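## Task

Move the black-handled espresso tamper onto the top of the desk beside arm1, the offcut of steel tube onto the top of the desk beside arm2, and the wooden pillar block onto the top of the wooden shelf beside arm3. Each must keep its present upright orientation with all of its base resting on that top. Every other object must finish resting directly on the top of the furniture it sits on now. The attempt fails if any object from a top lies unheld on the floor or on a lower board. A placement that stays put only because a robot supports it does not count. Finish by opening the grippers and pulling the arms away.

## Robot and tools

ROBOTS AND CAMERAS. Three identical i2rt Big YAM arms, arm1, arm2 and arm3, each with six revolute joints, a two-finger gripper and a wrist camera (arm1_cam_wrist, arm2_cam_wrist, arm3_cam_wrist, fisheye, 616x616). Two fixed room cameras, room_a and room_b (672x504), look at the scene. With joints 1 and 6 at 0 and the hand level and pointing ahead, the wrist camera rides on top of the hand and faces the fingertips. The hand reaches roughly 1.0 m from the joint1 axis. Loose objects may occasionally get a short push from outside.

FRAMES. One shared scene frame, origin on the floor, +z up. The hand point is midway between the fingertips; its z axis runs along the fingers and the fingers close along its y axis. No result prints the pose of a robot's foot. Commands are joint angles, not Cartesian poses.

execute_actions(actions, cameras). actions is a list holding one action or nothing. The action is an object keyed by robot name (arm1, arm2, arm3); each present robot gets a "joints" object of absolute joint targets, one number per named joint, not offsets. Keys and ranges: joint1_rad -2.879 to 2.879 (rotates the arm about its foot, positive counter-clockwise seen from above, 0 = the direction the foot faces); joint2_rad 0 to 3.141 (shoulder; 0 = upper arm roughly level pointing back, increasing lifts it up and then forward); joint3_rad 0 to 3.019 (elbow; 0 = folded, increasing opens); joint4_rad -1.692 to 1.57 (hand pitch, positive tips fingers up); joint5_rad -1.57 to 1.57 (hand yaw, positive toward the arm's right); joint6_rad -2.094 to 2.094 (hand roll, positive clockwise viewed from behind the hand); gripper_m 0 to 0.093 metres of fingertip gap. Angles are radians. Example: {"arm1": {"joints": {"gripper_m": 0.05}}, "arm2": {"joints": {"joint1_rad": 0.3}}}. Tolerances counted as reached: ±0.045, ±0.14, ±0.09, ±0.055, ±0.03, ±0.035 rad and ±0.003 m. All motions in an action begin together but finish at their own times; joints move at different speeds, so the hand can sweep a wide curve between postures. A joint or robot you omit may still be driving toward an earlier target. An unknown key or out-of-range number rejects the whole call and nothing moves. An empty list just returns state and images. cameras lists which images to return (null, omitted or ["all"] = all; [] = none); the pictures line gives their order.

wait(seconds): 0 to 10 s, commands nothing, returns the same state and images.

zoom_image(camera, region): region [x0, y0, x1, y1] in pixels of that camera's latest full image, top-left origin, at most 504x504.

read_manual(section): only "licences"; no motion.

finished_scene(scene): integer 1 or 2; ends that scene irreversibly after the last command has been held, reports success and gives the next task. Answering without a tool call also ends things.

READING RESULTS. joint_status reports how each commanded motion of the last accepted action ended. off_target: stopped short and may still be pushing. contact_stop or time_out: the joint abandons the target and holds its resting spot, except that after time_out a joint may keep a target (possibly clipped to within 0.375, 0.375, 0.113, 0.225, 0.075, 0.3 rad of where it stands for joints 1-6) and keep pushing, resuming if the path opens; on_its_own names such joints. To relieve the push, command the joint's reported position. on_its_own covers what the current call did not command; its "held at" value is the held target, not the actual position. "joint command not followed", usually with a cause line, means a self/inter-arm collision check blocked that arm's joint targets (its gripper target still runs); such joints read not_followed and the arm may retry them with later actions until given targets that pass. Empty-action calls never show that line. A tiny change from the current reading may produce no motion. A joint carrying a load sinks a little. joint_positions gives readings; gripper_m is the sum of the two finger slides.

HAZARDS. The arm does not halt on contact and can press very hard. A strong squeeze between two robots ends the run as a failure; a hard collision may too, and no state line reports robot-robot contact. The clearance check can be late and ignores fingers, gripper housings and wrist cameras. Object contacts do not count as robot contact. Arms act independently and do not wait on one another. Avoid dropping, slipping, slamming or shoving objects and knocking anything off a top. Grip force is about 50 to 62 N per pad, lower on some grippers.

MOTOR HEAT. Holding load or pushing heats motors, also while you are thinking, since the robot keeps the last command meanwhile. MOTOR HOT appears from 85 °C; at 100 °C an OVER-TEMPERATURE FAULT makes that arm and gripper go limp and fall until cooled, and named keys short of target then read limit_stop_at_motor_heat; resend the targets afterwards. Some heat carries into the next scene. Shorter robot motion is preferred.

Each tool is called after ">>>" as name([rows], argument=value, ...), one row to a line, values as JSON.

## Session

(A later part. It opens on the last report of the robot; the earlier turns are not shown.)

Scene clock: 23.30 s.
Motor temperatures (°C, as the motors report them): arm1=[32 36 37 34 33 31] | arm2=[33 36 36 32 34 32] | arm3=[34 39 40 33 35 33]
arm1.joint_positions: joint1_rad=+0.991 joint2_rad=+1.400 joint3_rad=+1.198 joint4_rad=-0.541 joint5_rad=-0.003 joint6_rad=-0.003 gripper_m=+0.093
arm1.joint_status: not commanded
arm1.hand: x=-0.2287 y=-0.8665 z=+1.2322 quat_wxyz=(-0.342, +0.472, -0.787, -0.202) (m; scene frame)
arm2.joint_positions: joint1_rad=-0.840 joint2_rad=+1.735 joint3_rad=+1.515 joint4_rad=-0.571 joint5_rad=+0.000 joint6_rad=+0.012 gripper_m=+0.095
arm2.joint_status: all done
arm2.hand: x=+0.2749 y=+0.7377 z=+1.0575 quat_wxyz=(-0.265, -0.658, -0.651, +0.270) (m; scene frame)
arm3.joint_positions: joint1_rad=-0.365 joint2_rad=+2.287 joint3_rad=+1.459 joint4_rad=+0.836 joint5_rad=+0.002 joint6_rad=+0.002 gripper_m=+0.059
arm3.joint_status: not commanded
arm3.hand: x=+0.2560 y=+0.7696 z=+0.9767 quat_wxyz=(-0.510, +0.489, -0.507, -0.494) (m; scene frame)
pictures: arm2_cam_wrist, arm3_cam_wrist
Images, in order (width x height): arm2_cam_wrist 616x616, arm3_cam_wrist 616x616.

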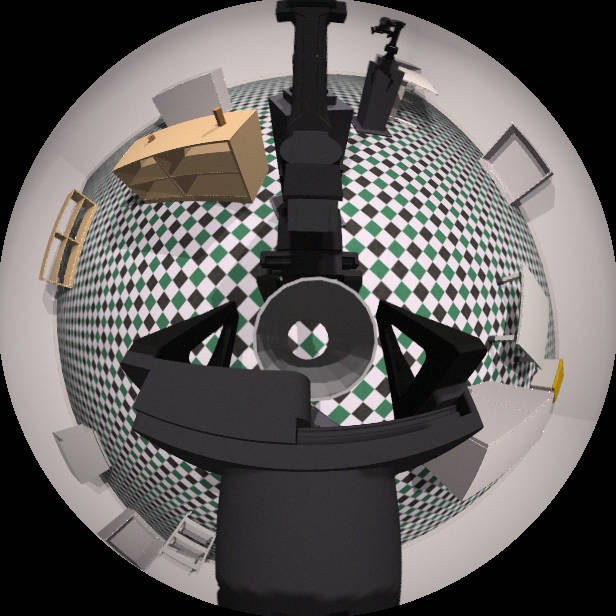

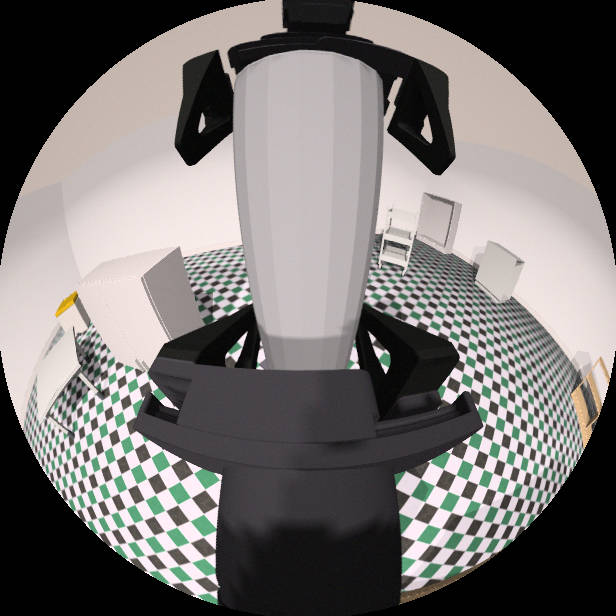

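>>> execute_actions([
  {"arm2":{"joints":{"joint1_rad":-0.853,"joint2_rad":1.765}}},
], cameras=[])

>>> execute_actions([
  {"arm2":{"joints":{"gripper_m":0}}},
], cameras=["arm2_cam_wrist"])

>>> execute_actions([
  {"arm3":{"joints":{"gripper_m":0.093,"joint2_rad":2.29}},"arm2":{"joints":{"joint2_rad":1.71,"joint4_rad":-0.54}}},
], cameras=[])

>>> execute_actions([
  {"arm3":{"joints":{"joint2_rad":2.05,"joint3_rad":0.9,"joint4_rad":1.15}}},
], cameras=["arm3_cam_wrist"])

>>> execute_actions([
  {"arm2":{"joints":{"joint1_rad":1.89,"joint2_rad":1.68,"joint3_rad":1.6,"joint4_rad":-0.61}}},
], cameras=["arm2_cam_wrist","room_a"])

Scene clock: 24.20 s.
Motor temperatures (°C, as the motors report them): arm1=[32 36 37 34 33 31] | arm2=[33 36 37 32 34 32] | arm3=[34 39 40 33 35 33]
arm1.joint_positions: joint1_rad=+0.991 joint2_rad=+1.400 joint3_rad=+1.198 joint4_rad=-0.541 joint5_rad=-0.003 joint6_rad=-0.003 gripper_m=+0.093
arm1.joint_status: not commanded
arm1.hand: x=-0.2287 y=-0.8665 z=+1.2322 quat_wxyz=(-0.342, +0.472, -0.787, -0.202) (m; scene frame)
arm2.joint_positions: joint1_rad=-0.843 joint2_rad=+1.748 joint3_rad=+1.515 joint4_rad=-0.571 joint5_rad=+0.000 joint6_rad=+0.012 gripper_m=+0.095
arm2.joint_status: all done
arm2.hand: x=+0.2724 y=+0.7364 z=+1.0488 quat_wxyz=(-0.260, -0.661, -0.651, +0.266) (m; scene frame)
arm3.joint_positions: joint1_rad=-0.365 joint2_rad=+2.287 joint3_rad=+1.459 joint4_rad=+0.836 joint5_rad=+0.002 joint6_rad=+0.002 gripper_m=+0.059
arm3.joint_status: not commanded
arm3.hand: x=+0.2560 y=+0.7696 z=+0.9767 quat_wxyz=(-0.510, +0.489, -0.507, -0.494) (m; scene frame)
pictures: none
No camera images: the call's "cameras" was empty. Leave "cameras" out to get every camera's image.

Scene clock: 24.93 s.
Motor temperatures (°C, as the motors report them): arm1=[32 36 37 34 33 31] | arm2=[33 36 37 32 34 32] | arm3=[34 39 40 33 35 33]
arm1.joint_positions: joint1_rad=+0.991 joint2_rad=+1.400 joint3_rad=+1.198 joint4_rad=-0.541 joint5_rad=-0.003 joint6_rad=-0.003 gripper_m=+0.093
arm1.joint_status: not commanded
arm1.hand: x=-0.2287 y=-0.8665 z=+1.2322 quat_wxyz=(-0.342, +0.472, -0.787, -0.202) (m; scene frame)
arm2.joint_positions: joint1_rad=-0.844 joint2_rad=+1.748 joint3_rad=+1.515 joint4_rad=-0.571 joint5_rad=+0.000 joint6_rad=+0.011 gripper_m=+0.059
arm2.joint_status: gripper_m off_target (ended at +0.059, target +0.000)
arm2.hand: x=+0.2716 y=+0.7364 z=+1.0488 quat_wxyz=(-0.260, -0.661, -0.651, +0.267) (m; scene frame)
arm3.joint_positions: joint1_rad=-0.366 joint2_rad=+2.287 joint3_rad=+1.459 joint4_rad=+0.836 joint5_rad=+0.002 joint6_rad=+0.004 gripper_m=+0.059
arm3.joint_status: not commanded
arm3.hand: x=+0.2564 y=+0.7696 z=+0.9766 quat_wxyz=(-0.510, +0.488, -0.508, -0.494) (m; scene frame)
pictures: arm2_cam_wrist
Images, in order (width x height): arm2_cam_wrist 616x616.

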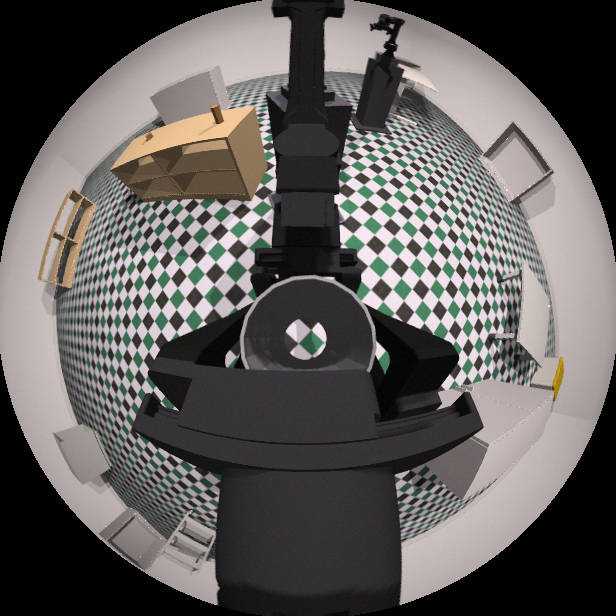

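Scene clock: 25.63 s.
Motor temperatures (°C, as the motors report them): arm1=[32 36 37 34 33 31] | arm2=[33 36 37 32 34 32] | arm3=[34 39 41 33 35 33]
arm1.joint_positions: joint1_rad=+0.991 joint2_rad=+1.400 joint3_rad=+1.198 joint4_rad=-0.541 joint5_rad=-0.003 joint6_rad=-0.003 gripper_m=+0.093
arm1.joint_status: not commanded
arm1.hand: x=-0.2287 y=-0.8665 z=+1.2322 quat_wxyz=(-0.342, +0.472, -0.787, -0.202) (m; scene frame)
arm2.joint_positions: joint1_rad=-0.844 joint2_rad=+1.743 joint3_rad=+1.515 joint4_rad=-0.566 joint5_rad=+0.000 joint6_rad=+0.011 gripper_m=+0.059
arm2.joint_status: all done
arm2.hand: x=+0.2717 y=+0.7361 z=+1.0529 quat_wxyz=(-0.263, -0.660, -0.650, +0.270) (m; scene frame)
arm3.joint_positions: joint1_rad=-0.366 joint2_rad=+2.287 joint3_rad=+1.459 joint4_rad=+0.843 joint5_rad=+0.002 joint6_rad=+0.004 gripper_m=+0.093
arm3.joint_status: all done
arm3.hand: x=+0.2564 y=+0.7696 z=+0.9784 quat_wxyz=(-0.511, +0.486, -0.506, -0.496) (m; scene frame)
pictures: none
No camera images: the call's "cameras" was empty. Leave "cameras" out to get every camera's image.

Scene clock: 27.03 s.
Motor temperatures (°C, as the motors report them): arm1=[32 36 37 34 33 31] | arm2=[33 36 37 32 34 32] | arm3=[34 39 40 33 35 33]
arm1.joint_positions: joint1_rad=+0.991 joint2_rad=+1.400 joint3_rad=+1.198 joint4_rad=-0.541 joint5_rad=-0.003 joint6_rad=-0.003 gripper_m=+0.093
arm1.joint_status: not commanded
arm1.hand: x=-0.2287 y=-0.8665 z=+1.2322 quat_wxyz=(-0.342, +0.472, -0.787, -0.202) (m; scene frame)
arm2.joint_positions: joint1_rad=-0.844 joint2_rad=+1.743 joint3_rad=+1.515 joint4_rad=-0.566 joint5_rad=+0.000 joint6_rad=+0.011 gripper_m=+0.059
arm2.joint_status: not commanded
arm2.hand: x=+0.2717 y=+0.7361 z=+1.0529 quat_wxyz=(-0.263, -0.660, -0.650, +0.270) (m; scene frame)
arm3.joint_positions: joint1_rad=-0.366 joint2_rad=+2.034 joint3_rad=+0.901 joint4_rad=+1.143 joint5_rad=+0.002 joint6_rad=+0.004 gripper_m=+0.093
arm3.joint_status: all done
arm3.hand: x=+0.2510 y=+0.6035 z=+0.9800 quat_wxyz=(-0.510, +0.488, -0.507, -0.495) (m; scene frame)
pictures: arm3_cam_wrist
Images, in order (width x height): arm3_cam_wrist 616x616.

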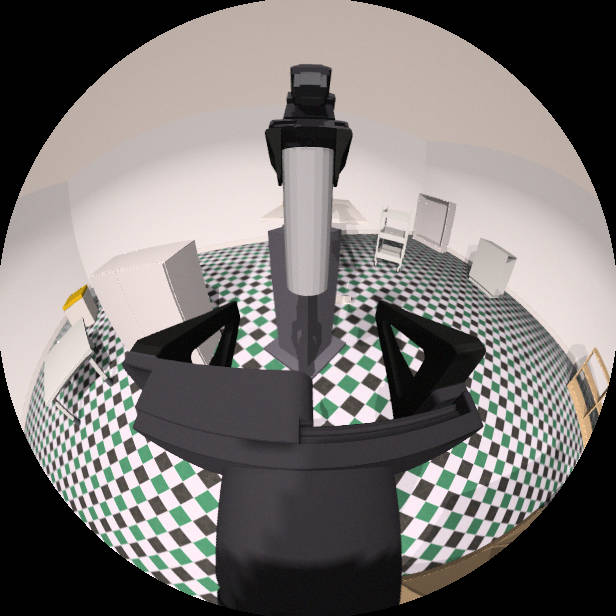

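Scene clock: 29.70 s.
Motor temperatures (°C, as the motors report them): arm1=[32 36 37 34 33 31] | arm2=[34 37 38 32 34 32] | arm3=[34 39 40 33 35 33]
arm1.joint_positions: joint1_rad=+0.991 joint2_rad=+1.400 joint3_rad=+1.198 joint4_rad=-0.541 joint5_rad=-0.003 joint6_rad=-0.003 gripper_m=+0.093
arm1.joint_status: not commanded
arm1.hand: x=-0.2287 y=-0.8665 z=+1.2322 quat_wxyz=(-0.342, +0.472, -0.787, -0.202) (m; scene frame)
arm2.joint_positions: joint1_rad=+1.892 joint2_rad=+1.717 joint3_rad=+1.529 joint4_rad=-0.616 joint5_rad=-0.001 joint6_rad=+0.009 gripper_m=+0.059
arm2.joint_status: all done
arm2.hand: x=+0.5563 y=+2.0660 z=+1.0715 quat_wxyz=(-0.309, +0.502, -0.780, -0.210) (m; scene frame)
arm3.joint_positions: joint1_rad=-0.366 joint2_rad=+2.034 joint3_rad=+0.901 joint4_rad=+1.143 joint5_rad=+0.002 joint6_rad=+0.004 gripper_m=+0.093
arm3.joint_status: not commanded
arm3.hand: x=+0.2510 y=+0.6035 z=+0.9800 quat_wxyz=(-0.510, +0.488, -0.507, -0.495) (m; scene frame)
pictures: arm2_cam_wrist, room_a
Images, in order (width x height): arm2_cam_wrist 616x616, room_a 672x504.

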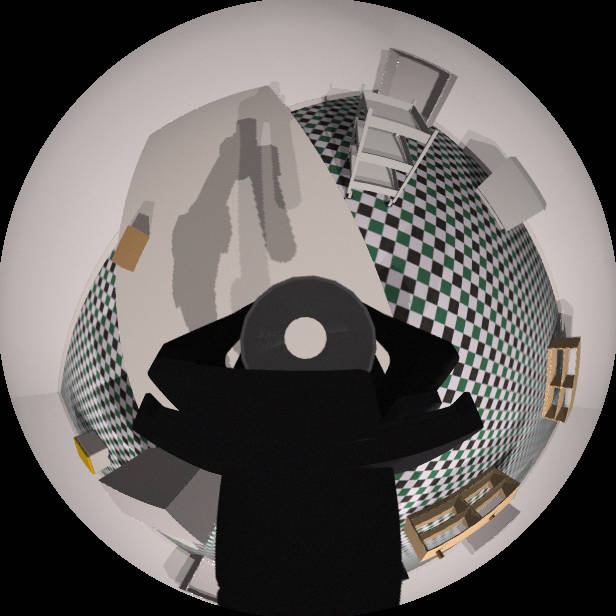

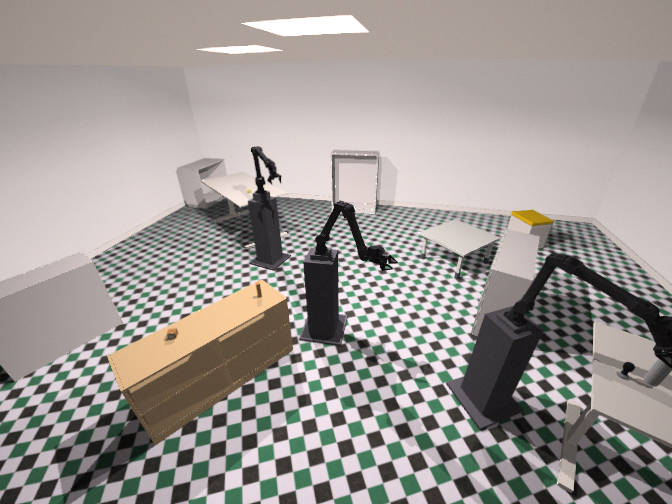

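>>> execute_actions([
  {"arm2":{"joints":{"joint2_rad":1.875,"joint3_rad":1.45,"joint4_rad":-0.29}}},
], cameras=["room_a"])

>>> zoom_image(camera="room_a", region=[572,330,672,430])

Scene clock: 30.90 s.
Motor temperatures (°C, as the motors report them): arm1=[32 36 37 34 33 31] | arm2=[34 37 38 32 34 32] | arm3=[34 39 40 33 35 33]
arm1.joint_positions: joint1_rad=+0.991 joint2_rad=+1.400 joint3_rad=+1.198 joint4_rad=-0.541 joint5_rad=-0.003 joint6_rad=-0.003 gripper_m=+0.093
arm1.joint_status: not commanded
arm1.hand: x=-0.2287 y=-0.8665 z=+1.2322 quat_wxyz=(-0.342, +0.472, -0.787, -0.202) (m; scene frame)
arm2.joint_positions: joint1_rad=+1.894 joint2_rad=+1.915 joint3_rad=+1.435 joint4_rad=-0.321 joint5_rad=-0.002 joint6_rad=+0.009 gripper_m=+0.059
arm2.joint_status: all done
arm2.hand: x=+0.5674 y=+2.0974 z=+0.9358 quat_wxyz=(-0.310, +0.503, -0.779, -0.212) (m; scene frame)
arm3.joint_positions: joint1_rad=-0.366 joint2_rad=+2.034 joint3_rad=+0.901 joint4_rad=+1.143 joint5_rad=+0.002 joint6_rad=+0.004 gripper_m=+0.093
arm3.joint_status: not commanded
arm3.hand: x=+0.2510 y=+0.6035 z=+0.9800 quat_wxyz=(-0.510, +0.488, -0.507, -0.495) (m; scene frame)
pictures: room_a
Images, in order (width x height): room_a 672x504.

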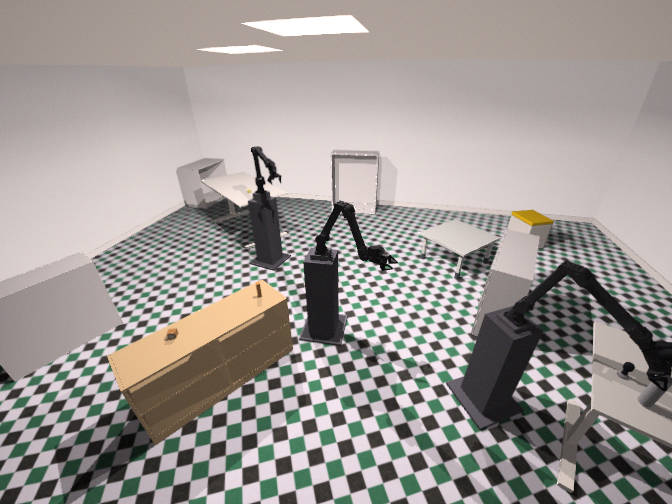

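Region (572, 330, 672, 430) of room_a's 672x504 image, scaled by 5.040, with more detail than that image has.

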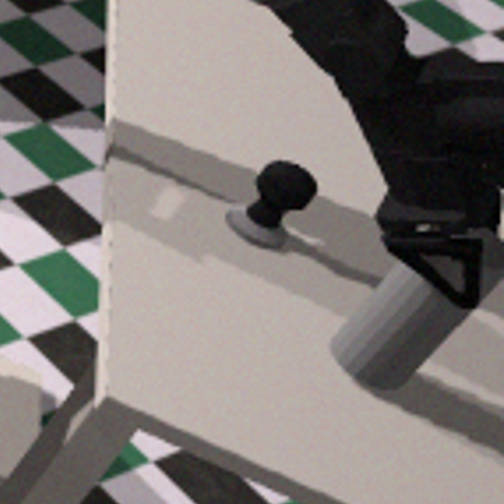

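>>> execute_actions([
  {"arm2":{"joints":{"joint2_rad":1.925,"joint4_rad":-0.255}}},
], cameras=["room_a"])

>>> zoom_image(camera="room_a", region=[572,330,672,430])

Scene clock: 31.80 s.
Motor temperatures (°C, as the motors report them): arm1=[32 36 37 34 33 31] | arm2=[34 37 38 32 34 32] | arm3=[34 39 40 33 35 33]
arm1.joint_positions: joint1_rad=+0.991 joint2_rad=+1.400 joint3_rad=+1.198 joint4_rad=-0.541 joint5_rad=-0.003 joint6_rad=-0.003 gripper_m=+0.093
arm1.joint_status: not commanded
arm1.hand: x=-0.2287 y=-0.8665 z=+1.2322 quat_wxyz=(-0.342, +0.472, -0.787, -0.202) (m; scene frame)
arm2.joint_positions: joint1_rad=+1.894 joint2_rad=+1.938 joint3_rad=+1.435 joint4_rad=-0.283 joint5_rad=-0.001 joint6_rad=+0.008 gripper_m=+0.059
arm2.joint_status: all done
arm2.hand: x=+0.5699 y=+2.1030 z=+0.9267 quat_wxyz=(-0.316, +0.501, -0.776, -0.215) (m; scene frame)
arm3.joint_positions: joint1_rad=-0.366 joint2_rad=+2.034 joint3_rad=+0.901 joint4_rad=+1.143 joint5_rad=+0.002 joint6_rad=+0.004 gripper_m=+0.093
arm3.joint_status: not commanded
arm3.hand: x=+0.2510 y=+0.6035 z=+0.9800 quat_wxyz=(-0.510, +0.488, -0.507, -0.495) (m; scene frame)
pictures: room_a
Images, in order (width x height): room_a 672x504.

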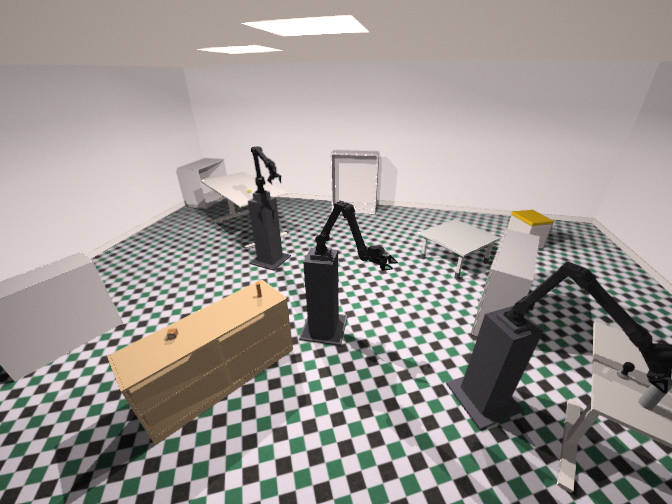

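Region (572, 330, 672, 430) of room_a's 672x504 image, scaled by 5.040, with more detail than that image has.

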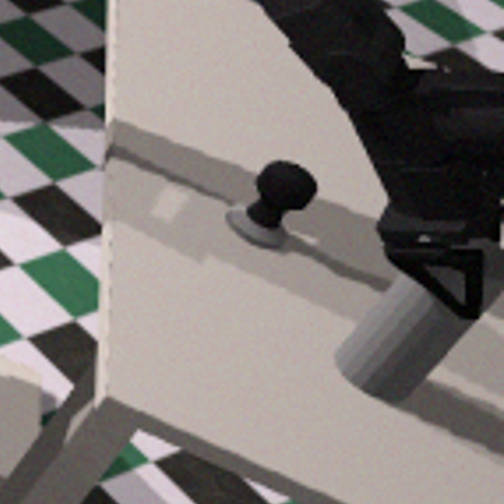

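>>> execute_actions([
  {"arm2":{"joints":{"joint2_rad":1.96}}},
], cameras=[])

Scene clock: 32.37 s.
Motor temperatures (°C, as the motors report them): arm1=[32 36 37 34 33 31] | arm2=[34 37 38 32 34 32] | arm3=[34 39 40 33 35 33]
arm1.joint_positions: joint1_rad=+0.991 joint2_rad=+1.400 joint3_rad=+1.198 joint4_rad=-0.541 joint5_rad=-0.003 joint6_rad=-0.003 gripper_m=+0.093
arm1.joint_status: not commanded
arm1.hand: x=-0.2287 y=-0.8665 z=+1.2322 quat_wxyz=(-0.342, +0.472, -0.787, -0.202) (m; scene frame)
arm2.joint_positions: joint1_rad=+1.894 joint2_rad=+1.941 joint3_rad=+1.435 joint4_rad=-0.277 joint5_rad=-0.001 joint6_rad=+0.008 gripper_m=+0.059
arm2.joint_status: all done
arm2.hand: x=+0.5702 y=+2.1039 z=+0.9251 quat_wxyz=(-0.317, +0.501, -0.776, -0.216) (m; scene frame)
arm3.joint_positions: joint1_rad=-0.366 joint2_rad=+2.034 joint3_rad=+0.901 joint4_rad=+1.143 joint5_rad=+0.002 joint6_rad=+0.004 gripper_m=+0.093
arm3.joint_status: not commanded
arm3.hand: x=+0.2510 y=+0.6035 z=+0.9800 quat_wxyz=(-0.510, +0.488, -0.507, -0.495) (m; scene frame)
pictures: none
No camera images: the call's "cameras" was empty. Leave "cameras" out to get every camera's image.

>>> execute_actions([
  {"arm2":{"joints":{"gripper_m":0.093,"joint2_rad":1.93}}},
], cameras=[])

>>> execute_actions([
  {"arm2":{"joints":{"joint2_rad":1.6,"joint3_rad":1.2,"joint4_rad":-0.3}}},
], cameras=[])

>>> execute_actions([
  {"arm2":{"joints":{"joint1_rad":2.085,"joint3_rad":1.0,"joint4_rad":-0.17}}},
], cameras=[])

>>> execute_actions([
  {"arm2":{"joints":{"joint2_rad":1.82,"joint3_rad":0.974,"joint4_rad":0.055}}},
], cameras=["arm2_cam_wrist"])

Scene clock: 33.37 s.
Motor temperatures (°C, as the motors report them): arm1=[32 36 37 34 33 31] | arm2=[34 37 38 32 34 32] | arm3=[34 39 40 33 35 33]
arm1.joint_positions: joint1_rad=+0.991 joint2_rad=+1.400 joint3_rad=+1.198 joint4_rad=-0.541 joint5_rad=-0.003 joint6_rad=-0.003 gripper_m=+0.093
arm1.joint_status: not commanded
arm1.hand: x=-0.2287 y=-0.8665 z=+1.2322 quat_wxyz=(-0.342, +0.472, -0.787, -0.202) (m; scene frame)
arm2.joint_positions: joint1_rad=+1.894 joint2_rad=+1.936 joint3_rad=+1.435 joint4_rad=-0.270 joint5_rad=-0.001 joint6_rad=+0.008 gripper_m=+0.093
arm2.joint_status: all done
arm2.hand: x=+0.5708 y=+2.1051 z=+0.9303 quat_wxyz=(-0.322, +0.499, -0.774, -0.219) (m; scene frame)
arm3.joint_positions: joint1_rad=-0.366 joint2_rad=+2.034 joint3_rad=+0.901 joint4_rad=+1.143 joint5_rad=+0.002 joint6_rad=+0.004 gripper_m=+0.093
arm3.joint_status: not commanded
arm3.hand: x=+0.2510 y=+0.6035 z=+0.9800 quat_wxyz=(-0.510, +0.488, -0.507, -0.495) (m; scene frame)
pictures: none
No camera images: the call's "cameras" was empty. Leave "cameras" out to get every camera's image.

Scene clock: 34.70 s.
Motor temperatures (°C, as the motors report them): arm1=[32 36 37 34 33 31] | arm2=[34 37 38 32 34 32] | arm3=[34 39 40 33 35 33]
arm1.joint_positions: joint1_rad=+0.991 joint2_rad=+1.400 joint3_rad=+1.198 joint4_rad=-0.541 joint5_rad=-0.003 joint6_rad=-0.003 gripper_m=+0.093
arm1.joint_status: not commanded
arm1.hand: x=-0.2287 y=-0.8665 z=+1.2322 quat_wxyz=(-0.342, +0.472, -0.787, -0.202) (m; scene frame)
arm2.joint_positions: joint1_rad=+1.894 joint2_rad=+1.587 joint3_rad=+1.212 joint4_rad=-0.295 joint5_rad=-0.001 joint6_rad=+0.008 gripper_m=+0.093
arm2.joint_status: all done
arm2.hand: x=+0.5367 y=+2.0241 z=+1.0400 quat_wxyz=(-0.360, +0.488, -0.757, -0.244) (m; scene frame)
arm3.joint_positions: joint1_rad=-0.366 joint2_rad=+2.034 joint3_rad=+0.901 joint4_rad=+1.143 joint5_rad=+0.002 joint6_rad=+0.004 gripper_m=+0.093
arm3.joint_status: not commanded
arm3.hand: x=+0.2510 y=+0.6035 z=+0.9800 quat_wxyz=(-0.510, +0.488, -0.507, -0.495) (m; scene frame)
pictures: none
No camera images: the call's "cameras" was empty. Leave "cameras" out to get every camera's image.

Scene clock: 35.87 s.
Motor temperatures (°C, as the motors report them): arm1=[32 36 37 34 33 31] | arm2=[34 37 38 32 34 32] | arm3=[34 39 40 33 35 33]
arm1.joint_positions: joint1_rad=+0.991 joint2_rad=+1.400 joint3_rad=+1.198 joint4_rad=-0.541 joint5_rad=-0.003 joint6_rad=-0.003 gripper_m=+0.093
arm1.joint_status: not commanded
arm1.hand: x=-0.2287 y=-0.8665 z=+1.2322 quat_wxyz=(-0.342, +0.472, -0.787, -0.202) (m; scene frame)
arm2.joint_positions: joint1_rad=+2.090 joint2_rad=+1.597 joint3_rad=+1.004 joint4_rad=-0.185 joint5_rad=-0.001 joint6_rad=+0.008 gripper_m=+0.093
arm2.joint_status: all done
arm2.hand: x=+0.4044 y=+2.0122 z=+0.9476 quat_wxyz=(-0.297, +0.573, -0.722, -0.248) (m; scene frame)
arm3.joint_positions: joint1_rad=-0.366 joint2_rad=+2.034 joint3_rad=+0.901 joint4_rad=+1.143 joint5_rad=+0.002 joint6_rad=+0.004 gripper_m=+0.093
arm3.joint_status: not commanded
arm3.hand: x=+0.2510 y=+0.6035 z=+0.9800 quat_wxyz=(-0.510, +0.488, -0.507, -0.495) (m; scene frame)
pictures: none
No camera images: the call's "cameras" was empty. Leave "cameras" out to get every camera's image.

Scene clock: 37.03 s.
Motor temperatures (°C, as the motors report them): arm1=[32 36 37 34 33 31] | arm2=[34 37 38 32 34 32] | arm3=[34 39 40 33 35 33]
arm1.joint_positions: joint1_rad=+0.991 joint2_rad=+1.400 joint3_rad=+1.198 joint4_rad=-0.541 joint5_rad=-0.003 joint6_rad=-0.003 gripper_m=+0.093
arm1.joint_status: not commanded
arm1.hand: x=-0.2287 y=-0.8665 z=+1.2322 quat_wxyz=(-0.342, +0.472, -0.787, -0.202) (m; scene frame)
arm2.joint_positions: joint1_rad=+2.090 joint2_rad=+1.824 joint3_rad=+0.974 joint4_rad=+0.040 joint5_rad=-0.001 joint6_rad=+0.008 gripper_m=+0.093
arm2.joint_status: all done
arm2.hand: x=+0.4060 y=+2.0249 z=+0.8415 quat_wxyz=(-0.285, +0.577, -0.727, -0.239) (m; scene frame)
arm3.joint_positions: joint1_rad=-0.366 joint2_rad=+2.034 joint3_rad=+0.901 joint4_rad=+1.143 joint5_rad=+0.002 joint6_rad=+0.004 gripper_m=+0.093
arm3.joint_status: not commanded
arm3.hand: x=+0.2510 y=+0.6035 z=+0.9800 quat_wxyz=(-0.510, +0.488, -0.507, -0.495) (m; scene frame)
pictures: arm2_cam_wrist
Images, in order (width x height): arm2_cam_wrist 616x616.

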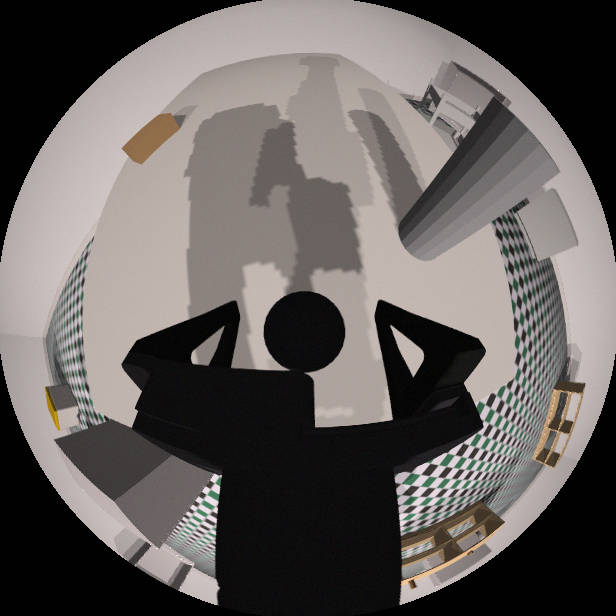

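>>> execute_actions([
  {"arm2":{"joints":{"gripper_m":0}}},
], cameras=[])

>>> execute_actions([
  {"arm2":{"joints":{"joint2_rad":1.5,"joint3_rad":1.25,"joint4_rad":-0.5}}},
], cameras=[])

>>> execute_actions([
  {"arm2":{"joints":{"joint1_rad":-0.84,"joint2_rad":1.76,"joint3_rad":1.63,"joint4_rad":-0.59}}},
], cameras=["arm3_cam_wrist"])

Scene clock: 37.93 s.
Motor temperatures (°C, as the motors report them): arm1=[32 36 37 34 33 31] | arm2=[34 37 37 32 34 32] | arm3=[34 39 40 33 35 33]
arm1.joint_positions: joint1_rad=+0.991 joint2_rad=+1.400 joint3_rad=+1.198 joint4_rad=-0.541 joint5_rad=-0.003 joint6_rad=-0.003 gripper_m=+0.093
arm1.joint_status: not commanded
arm1.hand: x=-0.2287 y=-0.8665 z=+1.2322 quat_wxyz=(-0.342, +0.472, -0.787, -0.202) (m; scene frame)
arm2.joint_positions: joint1_rad=+2.090 joint2_rad=+1.824 joint3_rad=+0.974 joint4_rad=+0.041 joint5_rad=-0.001 joint6_rad=+0.008 gripper_m=+0.045
arm2.joint_status: gripper_m off_target (ended at +0.045, target +0.000)
arm2.hand: x=+0.4060 y=+2.0250 z=+0.8416 quat_wxyz=(-0.286, +0.577, -0.727, -0.239) (m; scene frame)
arm3.joint_positions: joint1_rad=-0.366 joint2_rad=+2.034 joint3_rad=+0.901 joint4_rad=+1.143 joint5_rad=+0.002 joint6_rad=+0.004 gripper_m=+0.093
arm3.joint_status: not commanded
arm3.hand: x=+0.2510 y=+0.6035 z=+0.9800 quat_wxyz=(-0.510, +0.488, -0.507, -0.495) (m; scene frame)
pictures: none
No camera images: the call's "cameras" was empty. Leave "cameras" out to get every camera's image.

Scene clock: 39.43 s.
Motor temperatures (°C, as the motors report them): arm1=[32 36 37 34 33 31] | arm2=[34 37 38 32 34 32] | arm3=[34 39 39 33 35 33]
arm1.joint_positions: joint1_rad=+0.991 joint2_rad=+1.400 joint3_rad=+1.198 joint4_rad=-0.541 joint5_rad=-0.003 joint6_rad=-0.003 gripper_m=+0.093
arm1.joint_status: not commanded
arm1.hand: x=-0.2287 y=-0.8665 z=+1.2322 quat_wxyz=(-0.342, +0.472, -0.787, -0.202) (m; scene frame)
arm2.joint_positions: joint1_rad=+2.090 joint2_rad=+1.525 joint3_rad=+1.229 joint4_rad=-0.506 joint5_rad=-0.001 joint6_rad=+0.008 gripper_m=+0.045
arm2.joint_status: all done
arm2.hand: x=+0.4092 y=+2.0288 z=+1.0503 quat_wxyz=(-0.289, +0.576, -0.726, -0.241) (m; scene frame)
arm3.joint_positions: joint1_rad=-0.366 joint2_rad=+2.034 joint3_rad=+0.901 joint4_rad=+1.143 joint5_rad=+0.002 joint6_rad=+0.004 gripper_m=+0.093
arm3.joint_status: not commanded
arm3.hand: x=+0.2510 y=+0.6035 z=+0.9800 quat_wxyz=(-0.510, +0.488, -0.507, -0.495) (m; scene frame)
pictures: none
No camera images: the call's "cameras" was empty. Leave "cameras" out to get every camera's image.

Scene clock: 42.20 s.
Motor temperatures (°C, as the motors report them): arm1=[32 36 37 34 33 31] | arm2=[34 37 38 32 34 32] | arm3=[34 39 39 33 35 33]
arm1.joint_positions: joint1_rad=+0.991 joint2_rad=+1.400 joint3_rad=+1.198 joint4_rad=-0.541 joint5_rad=-0.003 joint6_rad=-0.003 gripper_m=+0.093
arm1.joint_status: not commanded
arm1.hand: x=-0.2287 y=-0.8665 z=+1.2322 quat_wxyz=(-0.342, +0.472, -0.787, -0.202) (m; scene frame)
arm2.joint_positions: joint1_rad=-0.842 joint2_rad=+1.789 joint3_rad=+1.583 joint4_rad=-0.592 joint5_rad=+0.002 joint6_rad=+0.008 gripper_m=+0.045
arm2.joint_status: all done
arm2.hand: x=+0.2730 y=+0.7185 z=+1.0540 quat_wxyz=(-0.261, -0.659, -0.652, +0.269) (m; scene frame)
arm3.joint_positions: joint1_rad=-0.366 joint2_rad=+2.034 joint3_rad=+0.901 joint4_rad=+1.143 joint5_rad=+0.002 joint6_rad=+0.004 gripper_m=+0.093
arm3.joint_status: not commanded
arm3.hand: x=+0.2510 y=+0.6035 z=+0.9800 quat_wxyz=(-0.510, +0.488, -0.507, -0.495) (m; scene frame)
pictures: arm3_cam_wrist
Images, in order (width x height): arm3_cam_wrist 616x616.

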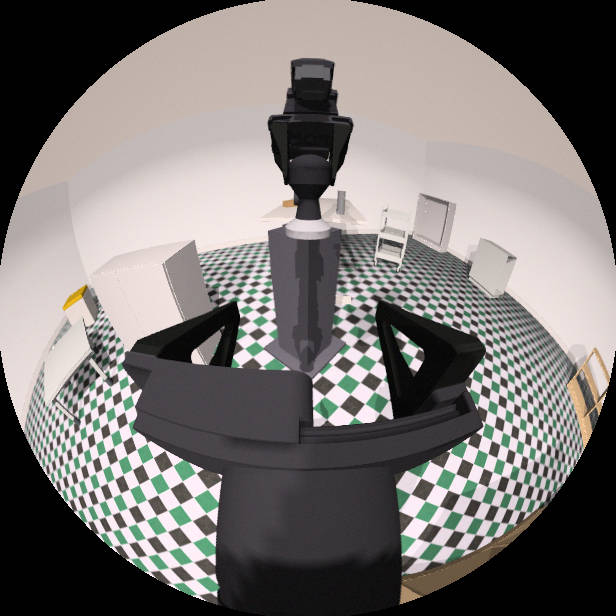

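>>> execute_actions([
  {"arm3":{"joints":{"joint2_rad":2.222,"joint3_rad":1.418,"joint4_rad":0.805}}},
], cameras=["arm3_cam_wrist"])

Scene clock: 43.53 s.
Motor temperatures (°C, as the motors report them): arm1=[32 36 37 34 33 31] | arm2=[34 37 39 32 34 32] | arm3=[34 39 40 33 35 33]
arm1.joint_positions: joint1_rad=+0.991 joint2_rad=+1.400 joint3_rad=+1.198 joint4_rad=-0.541 joint5_rad=-0.003 joint6_rad=-0.003 gripper_m=+0.093
arm1.joint_status: not commanded
arm1.hand: x=-0.2287 y=-0.8665 z=+1.2322 quat_wxyz=(-0.342, +0.472, -0.787, -0.202) (m; scene frame)
arm2.joint_positions: joint1_rad=-0.842 joint2_rad=+1.789 joint3_rad=+1.583 joint4_rad=-0.592 joint5_rad=+0.002 joint6_rad=+0.008 gripper_m=+0.045
arm2.joint_status: not commanded
arm2.hand: x=+0.2730 y=+0.7185 z=+1.0540 quat_wxyz=(-0.261, -0.659, -0.652, +0.269) (m; scene frame)
arm3.joint_positions: joint1_rad=-0.366 joint2_rad=+2.218 joint3_rad=+1.390 joint4_rad=+0.815 joint5_rad=+0.002 joint6_rad=+0.004 gripper_m=+0.093
arm3.joint_status: all done
arm3.hand: x=+0.2558 y=+0.7523 z=+0.9915 quat_wxyz=(-0.504, +0.493, -0.513, -0.489) (m; scene frame)
pictures: arm3_cam_wrist
Images, in order (width x height): arm3_cam_wrist 616x616.

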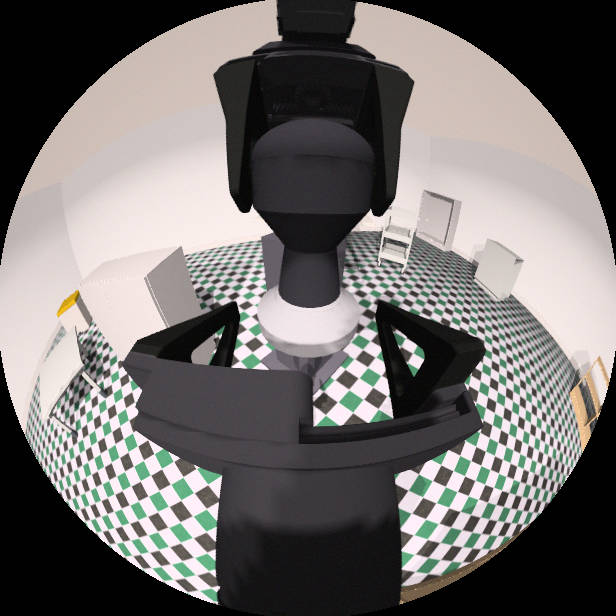

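>>> execute_actions([
  {"arm3":{"joints":{"joint4_rad":0.85}}},
], cameras=[])

>>> execute_actions([
  {"arm3":{"joints":{"gripper_m":0}}},
], cameras=["arm3_cam_wrist"])

Scene clock: 44.23 s.
Motor temperatures (°C, as the motors report them): arm1=[32 36 37 34 33 31] | arm2=[34 38 39 32 34 32] | arm3=[34 39 40 33 35 33]
arm1.joint_positions: joint1_rad=+0.991 joint2_rad=+1.400 joint3_rad=+1.198 joint4_rad=-0.541 joint5_rad=-0.003 joint6_rad=-0.003 gripper_m=+0.093
arm1.joint_status: not commanded
arm1.hand: x=-0.2287 y=-0.8665 z=+1.2322 quat_wxyz=(-0.342, +0.472, -0.787, -0.202) (m; scene frame)
arm2.joint_positions: joint1_rad=-0.842 joint2_rad=+1.789 joint3_rad=+1.583 joint4_rad=-0.592 joint5_rad=+0.002 joint6_rad=+0.008 gripper_m=+0.045
arm2.joint_status: not commanded
arm2.hand: x=+0.2730 y=+0.7185 z=+1.0540 quat_wxyz=(-0.261, -0.659, -0.652, +0.269) (m; scene frame)
arm3.joint_positions: joint1_rad=-0.366 joint2_rad=+2.218 joint3_rad=+1.390 joint4_rad=+0.834 joint5_rad=+0.002 joint6_rad=+0.004 gripper_m=+0.093
arm3.joint_status: all done
arm3.hand: x=+0.2558 y=+0.7524 z=+0.9960 quat_wxyz=(-0.509, +0.489, -0.508, -0.494) (m; scene frame)
pictures: none
No camera images: the call's "cameras" was empty. Leave "cameras" out to get every camera's image.

Scene clock: 44.93 s.
Motor temperatures (°C, as the motors report them): arm1=[32 36 37 34 33 31] | arm2=[34 38 39 32 34 32] | arm3=[34 39 40 33 35 33]
arm1.joint_positions: joint1_rad=+0.991 joint2_rad=+1.400 joint3_rad=+1.198 joint4_rad=-0.541 joint5_rad=-0.003 joint6_rad=-0.003 gripper_m=+0.093
arm1.joint_status: not commanded
arm1.hand: x=-0.2287 y=-0.8665 z=+1.2322 quat_wxyz=(-0.342, +0.472, -0.787, -0.202) (m; scene frame)
arm2.joint_positions: joint1_rad=-0.842 joint2_rad=+1.789 joint3_rad=+1.583 joint4_rad=-0.592 joint5_rad=+0.002 joint6_rad=+0.007 gripper_m=+0.045
arm2.joint_status: not commanded
arm2.hand: x=+0.2729 y=+0.7185 z=+1.0540 quat_wxyz=(-0.261, -0.659, -0.652, +0.269) (m; scene frame)
arm3.joint_positions: joint1_rad=-0.366 joint2_rad=+2.218 joint3_rad=+1.390 joint4_rad=+0.834 joint5_rad=+0.003 joint6_rad=+0.003 gripper_m=+0.051
arm3.joint_status: gripper_m off_target (ended at +0.051, target +0.000)
arm3.hand: x=+0.2559 y=+0.7524 z=+0.9960 quat_wxyz=(-0.509, +0.489, -0.508, -0.493) (m; scene frame)
pictures: arm3_cam_wrist
Images, in order (width x height): arm3_cam_wrist 616x616.

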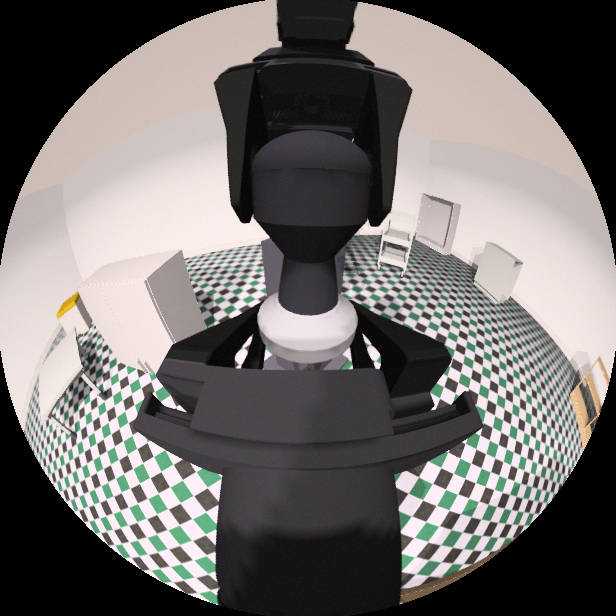

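>>> execute_actions([
  {"arm2":{"joints":{"gripper_m":0.093}},"arm3":{"joints":{"joint2_rad":2.2}}},
], cameras=[])

>>> execute_actions([
  {"arm2":{"joints":{"joint2_rad":1.2,"joint3_rad":1.2,"joint4_rad":-0.6}}},
], cameras=[])

>>> execute_actions([
  {"arm3":{"joints":{"joint1_rad":2.302}}},
], cameras=[])

>>> execute_actions([
  {"arm1":{"joints":{"joint2_rad":1.92,"joint3_rad":1.495,"joint4_rad":-0.285}}},
], cameras=["arm3_cam_wrist","arm1_cam_wrist"])

Scene clock: 47.80 s.
Motor temperatures (°C, as the motors report them): arm1=[32 36 37 34 33 31] | arm2=[34 38 39 32 34 32] | arm3=[34 39 40 33 35 33]
arm1.joint_positions: joint1_rad=+0.991 joint2_rad=+1.400 joint3_rad=+1.198 joint4_rad=-0.541 joint5_rad=-0.003 joint6_rad=-0.003 gripper_m=+0.093
arm1.joint_status: not commanded
arm1.hand: x=-0.2287 y=-0.8665 z=+1.2322 quat_wxyz=(-0.342, +0.472, -0.787, -0.202) (m; scene frame)
arm2.joint_positions: joint1_rad=-0.842 joint2_rad=+1.758 joint3_rad=+1.583 joint4_rad=-0.592 joint5_rad=+0.002 joint6_rad=+0.007 gripper_m=+0.093
arm2.joint_status: all done
arm2.hand: x=+0.2731 y=+0.7220 z=+1.0759 quat_wxyz=(-0.272, -0.655, -0.648, +0.279) (m; scene frame)
arm3.joint_positions: joint1_rad=-0.366 joint2_rad=+2.218 joint3_rad=+1.390 joint4_rad=+0.834 joint5_rad=+0.003 joint6_rad=+0.003 gripper_m=+0.051
arm3.joint_status: all done
arm3.hand: x=+0.2559 y=+0.7524 z=+0.9960 quat_wxyz=(-0.509, +0.489, -0.508, -0.493) (m; scene frame)
pictures: none
No camera images: the call's "cameras" was empty. Leave "cameras" out to get every camera's image.

Scene clock: 49.30 s.
Motor temperatures (°C, as the motors report them): arm1=[32 36 37 34 33 31] | arm2=[34 38 39 32 34 32] | arm3=[34 40 41 33 35 33]
arm1.joint_positions: joint1_rad=+0.991 joint2_rad=+1.400 joint3_rad=+1.198 joint4_rad=-0.541 joint5_rad=-0.003 joint6_rad=-0.003 gripper_m=+0.093
arm1.joint_status: not commanded
arm1.hand: x=-0.2287 y=-0.8665 z=+1.2322 quat_wxyz=(-0.342, +0.472, -0.787, -0.202) (m; scene frame)
arm2.joint_positions: joint1_rad=-0.842 joint2_rad=+1.193 joint3_rad=+1.212 joint4_rad=-0.595 joint5_rad=+0.002 joint6_rad=+0.007 gripper_m=+0.093
arm2.joint_status: all done
arm2.hand: x=+0.2756 y=+0.9001 z=+1.2041 quat_wxyz=(-0.332, -0.625, -0.619, +0.340) (m; scene frame)
arm3.joint_positions: joint1_rad=-0.366 joint2_rad=+2.218 joint3_rad=+1.390 joint4_rad=+0.834 joint5_rad=+0.003 joint6_rad=+0.003 gripper_m=+0.051
arm3.joint_status: not commanded
arm3.hand: x=+0.2559 y=+0.7524 z=+0.9960 quat_wxyz=(-0.509, +0.489, -0.508, -0.493) (m; scene frame)
pictures: none
No camera images: the call's "cameras" was empty. Leave "cameras" out to get every camera's image.

Scene clock: 51.97 s.
Motor temperatures (°C, as the motors report them): arm1=[32 36 38 34 33 31] | arm2=[34 37 39 32 34 32] | arm3=[34 40 41 33 35 33]
arm1.joint_positions: joint1_rad=+0.991 joint2_rad=+1.400 joint3_rad=+1.198 joint4_rad=-0.541 joint5_rad=-0.003 joint6_rad=-0.003 gripper_m=+0.093
arm1.joint_status: not commanded
arm1.hand: x=-0.2287 y=-0.8665 z=+1.2322 quat_wxyz=(-0.342, +0.472, -0.787, -0.202) (m; scene frame)
arm2.joint_positions: joint1_rad=-0.842 joint2_rad=+1.193 joint3_rad=+1.212 joint4_rad=-0.595 joint5_rad=+0.002 joint6_rad=+0.007 gripper_m=+0.093
arm2.joint_status: not commanded
arm2.hand: x=+0.2756 y=+0.9001 z=+1.2041 quat_wxyz=(-0.332, -0.625, -0.619, +0.340) (m; scene frame)
arm3.joint_positions: joint1_rad=+2.304 joint2_rad=+2.218 joint3_rad=+1.390 joint4_rad=+0.834 joint5_rad=-0.003 joint6_rad=+0.003 gripper_m=+0.051
arm3.joint_status: all done
arm3.hand: x=-0.1616 y=-0.7643 z=+0.9957 quat_wxyz=(+0.362, +0.607, +0.359, -0.609) (m; scene frame)
pictures: none
No camera images: the call's "cameras" was empty. Leave "cameras" out to get every camera's image.

Scene clock: 53.50 s.
Motor temperatures (°C, as the motors report them): arm1=[32 36 38 34 33 31] | arm2=[34 37 38 32 34 32] | arm3=[34 40 41 33 35 33]
arm1.joint_positions: joint1_rad=+0.991 joint2_rad=+1.933 joint3_rad=+1.451 joint4_rad=-0.298 joint5_rad=-0.003 joint6_rad=-0.003 gripper_m=+0.093
arm1.joint_status: all done
arm1.hand: x=-0.1564 y=-0.7339 z=+1.0683 quat_wxyz=(-0.326, +0.476, -0.793, -0.193) (m; scene frame)
arm2.joint_positions: joint1_rad=-0.842 joint2_rad=+1.193 joint3_rad=+1.212 joint4_rad=-0.595 joint5_rad=+0.002 joint6_rad=+0.007 gripper_m=+0.093
arm2.joint_status: not commanded
arm2.hand: x=+0.2756 y=+0.9001 z=+1.2041 quat_wxyz=(-0.332, -0.625, -0.619, +0.340) (m; scene frame)
arm3.joint_positions: joint1_rad=+2.304 joint2_rad=+2.218 joint3_rad=+1.390 joint4_rad=+0.834 joint5_rad=-0.003 joint6_rad=+0.003 gripper_m=+0.051
arm3.joint_status: not commanded
arm3.hand: x=-0.1616 y=-0.7643 z=+0.9957 quat_wxyz=(+0.362, +0.607, +0.359, -0.609) (m; scene frame)
pictures: arm1_cam_wrist, arm3_cam_wrist
Images, in order (width x height): arm1_cam_wrist 616x616, arm3_cam_wrist 616x616.

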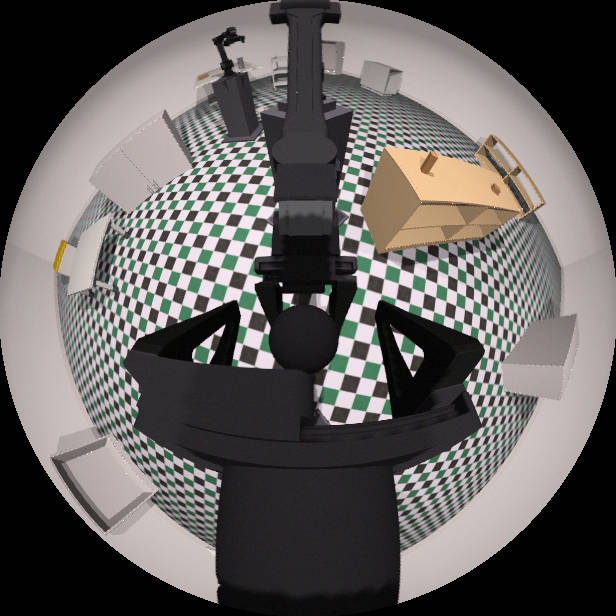

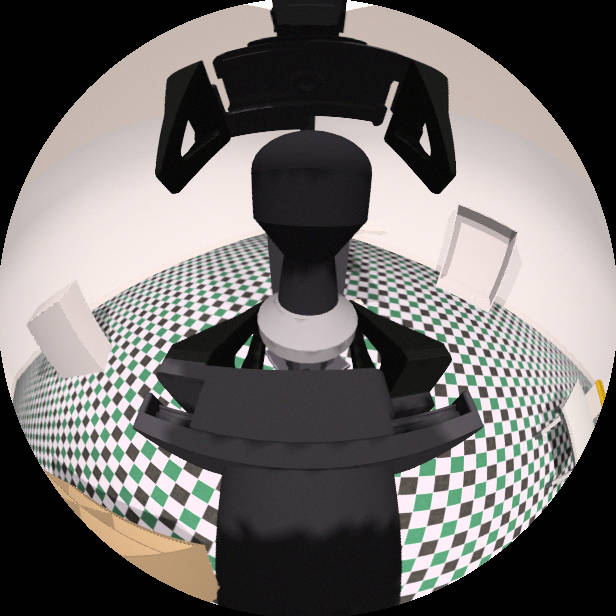

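>>> execute_actions([
  {"arm1":{"joints":{"joint2_rad":1.96}}},
], cameras=[])

>>> execute_actions([
  {"arm1":{"joints":{"gripper_m":0}}},
], cameras=["arm3_cam_wrist"])

Scene clock: 54.37 s.
Motor temperatures (°C, as the motors report them): arm1=[32 36 38 34 33 31] | arm2=[34 37 38 32 34 32] | arm3=[34 40 41 33 35 33]
arm1.joint_positions: joint1_rad=+0.991 joint2_rad=+1.954 joint3_rad=+1.451 joint4_rad=-0.298 joint5_rad=-0.003 joint6_rad=-0.003 gripper_m=+0.093
arm1.joint_status: all done
arm1.hand: x=-0.1567 y=-0.7346 z=+1.0531 quat_wxyz=(-0.318, +0.478, -0.797, -0.188) (m; scene frame)
arm2.joint_positions: joint1_rad=-0.842 joint2_rad=+1.193 joint3_rad=+1.212 joint4_rad=-0.595 joint5_rad=+0.002 joint6_rad=+0.007 gripper_m=+0.093
arm2.joint_status: not commanded
arm2.hand: x=+0.2756 y=+0.9001 z=+1.2041 quat_wxyz=(-0.332, -0.625, -0.619, +0.340) (m; scene frame)
arm3.joint_positions: joint1_rad=+2.304 joint2_rad=+2.218 joint3_rad=+1.390 joint4_rad=+0.834 joint5_rad=-0.003 joint6_rad=+0.003 gripper_m=+0.051
arm3.joint_status: not commanded
arm3.hand: x=-0.1616 y=-0.7643 z=+0.9957 quat_wxyz=(+0.362, +0.607, +0.359, -0.609) (m; scene frame)
pictures: none
No camera images: the call's "cameras" was empty. Leave "cameras" out to get every camera's image.

Scene clock: 55.07 s.
Motor temperatures (°C, as the motors report them): arm1=[32 36 38 34 33 31] | arm2=[34 37 38 32 34 32] | arm3=[34 40 41 33 35 33]
arm1.joint_positions: joint1_rad=+0.991 joint2_rad=+1.954 joint3_rad=+1.451 joint4_rad=-0.298 joint5_rad=-0.004 joint6_rad=-0.004 gripper_m=+0.044
arm1.joint_status: gripper_m off_target (ended at +0.044, target +0.000)
arm1.hand: x=-0.1570 y=-0.7344 z=+1.0532 quat_wxyz=(-0.318, +0.479, -0.796, -0.189) (m; scene frame)
arm2.joint_positions: joint1_rad=-0.842 joint2_rad=+1.193 joint3_rad=+1.212 joint4_rad=-0.595 joint5_rad=+0.002 joint6_rad=+0.007 gripper_m=+0.093
arm2.joint_status: not commanded
arm2.hand: x=+0.2756 y=+0.9001 z=+1.2041 quat_wxyz=(-0.332, -0.625, -0.619, +0.340) (m; scene frame)
arm3.joint_positions: joint1_rad=+2.305 joint2_rad=+2.218 joint3_rad=+1.390 joint4_rad=+0.833 joint5_rad=-0.004 joint6_rad=-0.002 gripper_m=+0.051
arm3.joint_status: not commanded
arm3.hand: x=-0.1606 y=-0.7648 z=+0.9956 quat_wxyz=(+0.361, +0.606, +0.361, -0.610) (m; scene frame)
pictures: arm3_cam_wrist
Images, in order (width x height): arm3_cam_wrist 616x616.

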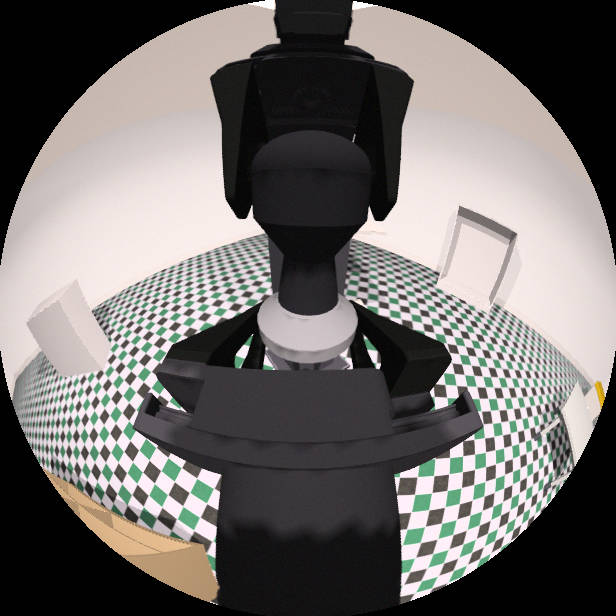

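>>> execute_actions([
  {"arm3":{"joints":{"gripper_m":0.093,"joint2_rad":2.23}},"arm1":{"joints":{"joint2_rad":1.92}}},
], cameras=[])

>>> execute_actions([
  {"arm3":{"joints":{"joint2_rad":2.03,"joint3_rad":0.93,"joint4_rad":1.05}}},
], cameras=[])

>>> execute_actions([
  {"arm1":{"joints":{"joint1_rad":-2.24,"joint2_rad":1.9,"joint3_rad":1.1,"joint4_rad":0.06}}},
], cameras=[])

>>> execute_actions([
  {"arm1":{"joints":{"joint2_rad":2.21,"joint3_rad":1.07,"joint4_rad":0.44}}},
], cameras=["arm1_cam_wrist"])

>>> execute_actions([
  {"arm1":{"joints":{"joint2_rad":2.27,"joint4_rad":0.49}}},
], cameras=[])

Scene clock: 56.00 s.
Motor temperatures (°C, as the motors report them): arm1=[32 36 38 34 33 31] | arm2=[34 37 38 32 34 32] | arm3=[34 40 42 33 35 33]
arm1.joint_positions: joint1_rad=+0.991 joint2_rad=+1.953 joint3_rad=+1.451 joint4_rad=-0.298 joint5_rad=-0.004 joint6_rad=-0.004 gripper_m=+0.044
arm1.joint_status: all done
arm1.hand: x=-0.1569 y=-0.7343 z=+1.0542 quat_wxyz=(-0.318, +0.479, -0.796, -0.189) (m; scene frame)
arm2.joint_positions: joint1_rad=-0.842 joint2_rad=+1.193 joint3_rad=+1.212 joint4_rad=-0.595 joint5_rad=+0.002 joint6_rad=+0.007 gripper_m=+0.093
arm2.joint_status: not commanded
arm2.hand: x=+0.2756 y=+0.9001 z=+1.2041 quat_wxyz=(-0.332, -0.625, -0.619, +0.340) (m; scene frame)
arm3.joint_positions: joint1_rad=+2.305 joint2_rad=+2.218 joint3_rad=+1.390 joint4_rad=+0.835 joint5_rad=-0.004 joint6_rad=-0.002 gripper_m=+0.093
arm3.joint_status: all done
arm3.hand: x=-0.1606 y=-0.7648 z=+0.9962 quat_wxyz=(+0.362, +0.605, +0.360, -0.611) (m; scene frame)
pictures: none
No camera images: the call's "cameras" was empty. Leave "cameras" out to get every camera's image.

Scene clock: 57.33 s.
Motor temperatures (°C, as the motors report them): arm1=[32 37 39 34 33 31] | arm2=[34 37 38 32 34 32] | arm3=[34 40 41 33 35 33]
arm1.joint_positions: joint1_rad=+0.991 joint2_rad=+1.953 joint3_rad=+1.451 joint4_rad=-0.298 joint5_rad=-0.004 joint6_rad=-0.004 gripper_m=+0.044
arm1.joint_status: not commanded
arm1.hand: x=-0.1569 y=-0.7343 z=+1.0542 quat_wxyz=(-0.318, +0.479, -0.796, -0.189) (m; scene frame)
arm2.joint_positions: joint1_rad=-0.842 joint2_rad=+1.193 joint3_rad=+1.212 joint4_rad=-0.595 joint5_rad=+0.002 joint6_rad=+0.007 gripper_m=+0.093
arm2.joint_status: not commanded
arm2.hand: x=+0.2756 y=+0.9001 z=+1.2041 quat_wxyz=(-0.332, -0.625, -0.619, +0.340) (m; scene frame)
arm3.joint_positions: joint1_rad=+2.305 joint2_rad=+2.009 joint3_rad=+0.933 joint4_rad=+1.043 joint5_rad=-0.004 joint6_rad=-0.002 gripper_m=+0.093
arm3.joint_status: all done
arm3.hand: x=-0.0943 y=-0.6442 z=+0.9842 quat_wxyz=(+0.354, +0.618, +0.368, -0.598) (m; scene frame)
pictures: none
No camera images: the call's "cameras" was empty. Leave "cameras" out to get every camera's image.

Scene clock: 60.00 s.
Motor temperatures (°C, as the motors report them): arm1=[32 37 38 34 33 31] | arm2=[33 37 38 32 34 32] | arm3=[34 40 41 33 35 33]
arm1.joint_positions: joint1_rad=-2.252 joint2_rad=+1.936 joint3_rad=+1.094 joint4_rad=+0.042 joint5_rad=+0.004 joint6_rad=-0.004 gripper_m=+0.044
arm1.joint_status: all done
arm1.hand: x=-0.8690 y=-1.9140 z=+0.9731 quat_wxyz=(-0.179, -0.817, -0.433, +0.337) (m; scene frame)
arm2.joint_positions: joint1_rad=-0.842 joint2_rad=+1.193 joint3_rad=+1.212 joint4_rad=-0.595 joint5_rad=+0.002 joint6_rad=+0.007 gripper_m=+0.093
arm2.joint_status: not commanded
arm2.hand: x=+0.2756 y=+0.9001 z=+1.2041 quat_wxyz=(-0.332, -0.625, -0.619, +0.340) (m; scene frame)
arm3.joint_positions: joint1_rad=+2.305 joint2_rad=+2.009 joint3_rad=+0.933 joint4_rad=+1.043 joint5_rad=-0.004 joint6_rad=-0.002 gripper_m=+0.093
arm3.joint_status: not commanded
arm3.hand: x=-0.0943 y=-0.6442 z=+0.9842 quat_wxyz=(+0.354, +0.618, +0.368, -0.598) (m; scene frame)
pictures: none
No camera images: the call's "cameras" was empty. Leave "cameras" out to get every camera's image.

Scene clock: 61.33 s.
Motor temperatures (°C, as the motors report them): arm1=[32 37 38 34 33 31] | arm2=[33 37 38 32 34 32] | arm3=[34 40 41 33 35 33]
arm1.joint_positions: joint1_rad=-2.252 joint2_rad=+2.245 joint3_rad=+1.048 joint4_rad=+0.409 joint5_rad=+0.004 joint6_rad=-0.004 gripper_m=+0.044
arm1.joint_status: all done
arm1.hand: x=-0.8569 y=-1.8975 z=+0.8281 quat_wxyz=(-0.181, -0.815, -0.432, +0.342) (m; scene frame)
arm2.joint_positions: joint1_rad=-0.842 joint2_rad=+1.193 joint3_rad=+1.212 joint4_rad=-0.595 joint5_rad=+0.002 joint6_rad=+0.007 gripper_m=+0.093
arm2.joint_status: not commanded
arm2.hand: x=+0.2756 y=+0.9001 z=+1.2041 quat_wxyz=(-0.332, -0.625, -0.619, +0.340) (m; scene frame)
arm3.joint_positions: joint1_rad=+2.305 joint2_rad=+2.009 joint3_rad=+0.933 joint4_rad=+1.043 joint5_rad=-0.004 joint6_rad=-0.002 gripper_m=+0.093
arm3.joint_status: not commanded
arm3.hand: x=-0.0943 y=-0.6442 z=+0.9842 quat_wxyz=(+0.354, +0.618, +0.368, -0.598) (m; scene frame)
pictures: arm1_cam_wrist
Images, in order (width x height): arm1_cam_wrist 616x616.

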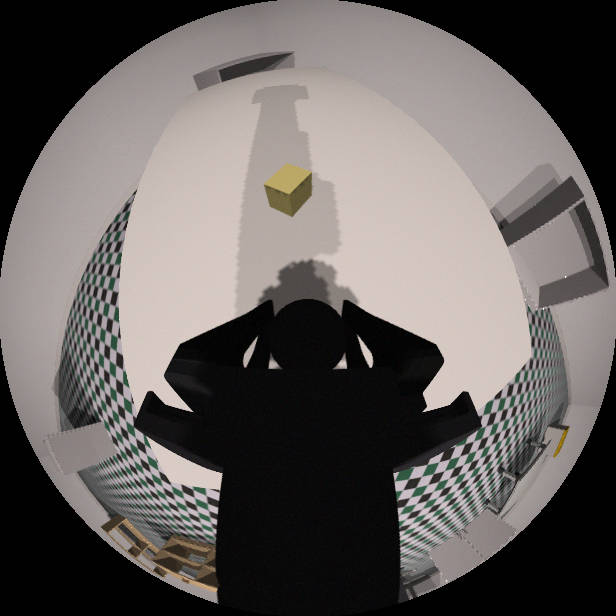

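Scene clock: 62.13 s.
Motor temperatures (°C, as the motors report them): arm1=[32 37 38 34 33 31] | arm2=[33 37 38 32 34 32] | arm3=[34 40 41 33 35 33]
arm1.joint_positions: joint1_rad=-2.252 joint2_rad=+2.291 joint3_rad=+1.048 joint4_rad=+0.458 joint5_rad=+0.004 joint6_rad=-0.004 gripper_m=+0.044
arm1.joint_status: all done
arm1.hand: x=-0.8544 y=-1.8940 z=+0.8091 quat_wxyz=(-0.182, -0.814, -0.431, +0.343) (m; scene frame)
arm2.joint_positions: joint1_rad=-0.842 joint2_rad=+1.193 joint3_rad=+1.212 joint4_rad=-0.595 joint5_rad=+0.002 joint6_rad=+0.007 gripper_m=+0.093
arm2.joint_status: not commanded
arm2.hand: x=+0.2756 y=+0.9001 z=+1.2041 quat_wxyz=(-0.332, -0.625, -0.619, +0.340) (m; scene frame)
arm3.joint_positions: joint1_rad=+2.305 joint2_rad=+2.009 joint3_rad=+0.933 joint4_rad=+1.043 joint5_rad=-0.004 joint6_rad=-0.002 gripper_m=+0.093
arm3.joint_status: not commanded
arm3.hand: x=-0.0943 y=-0.6442 z=+0.9842 quat_wxyz=(+0.354, +0.618, +0.368, -0.598) (m; scene frame)
pictures: none
No camera images: the call's "cameras" was empty. Leave "cameras" out to get every camera's image.


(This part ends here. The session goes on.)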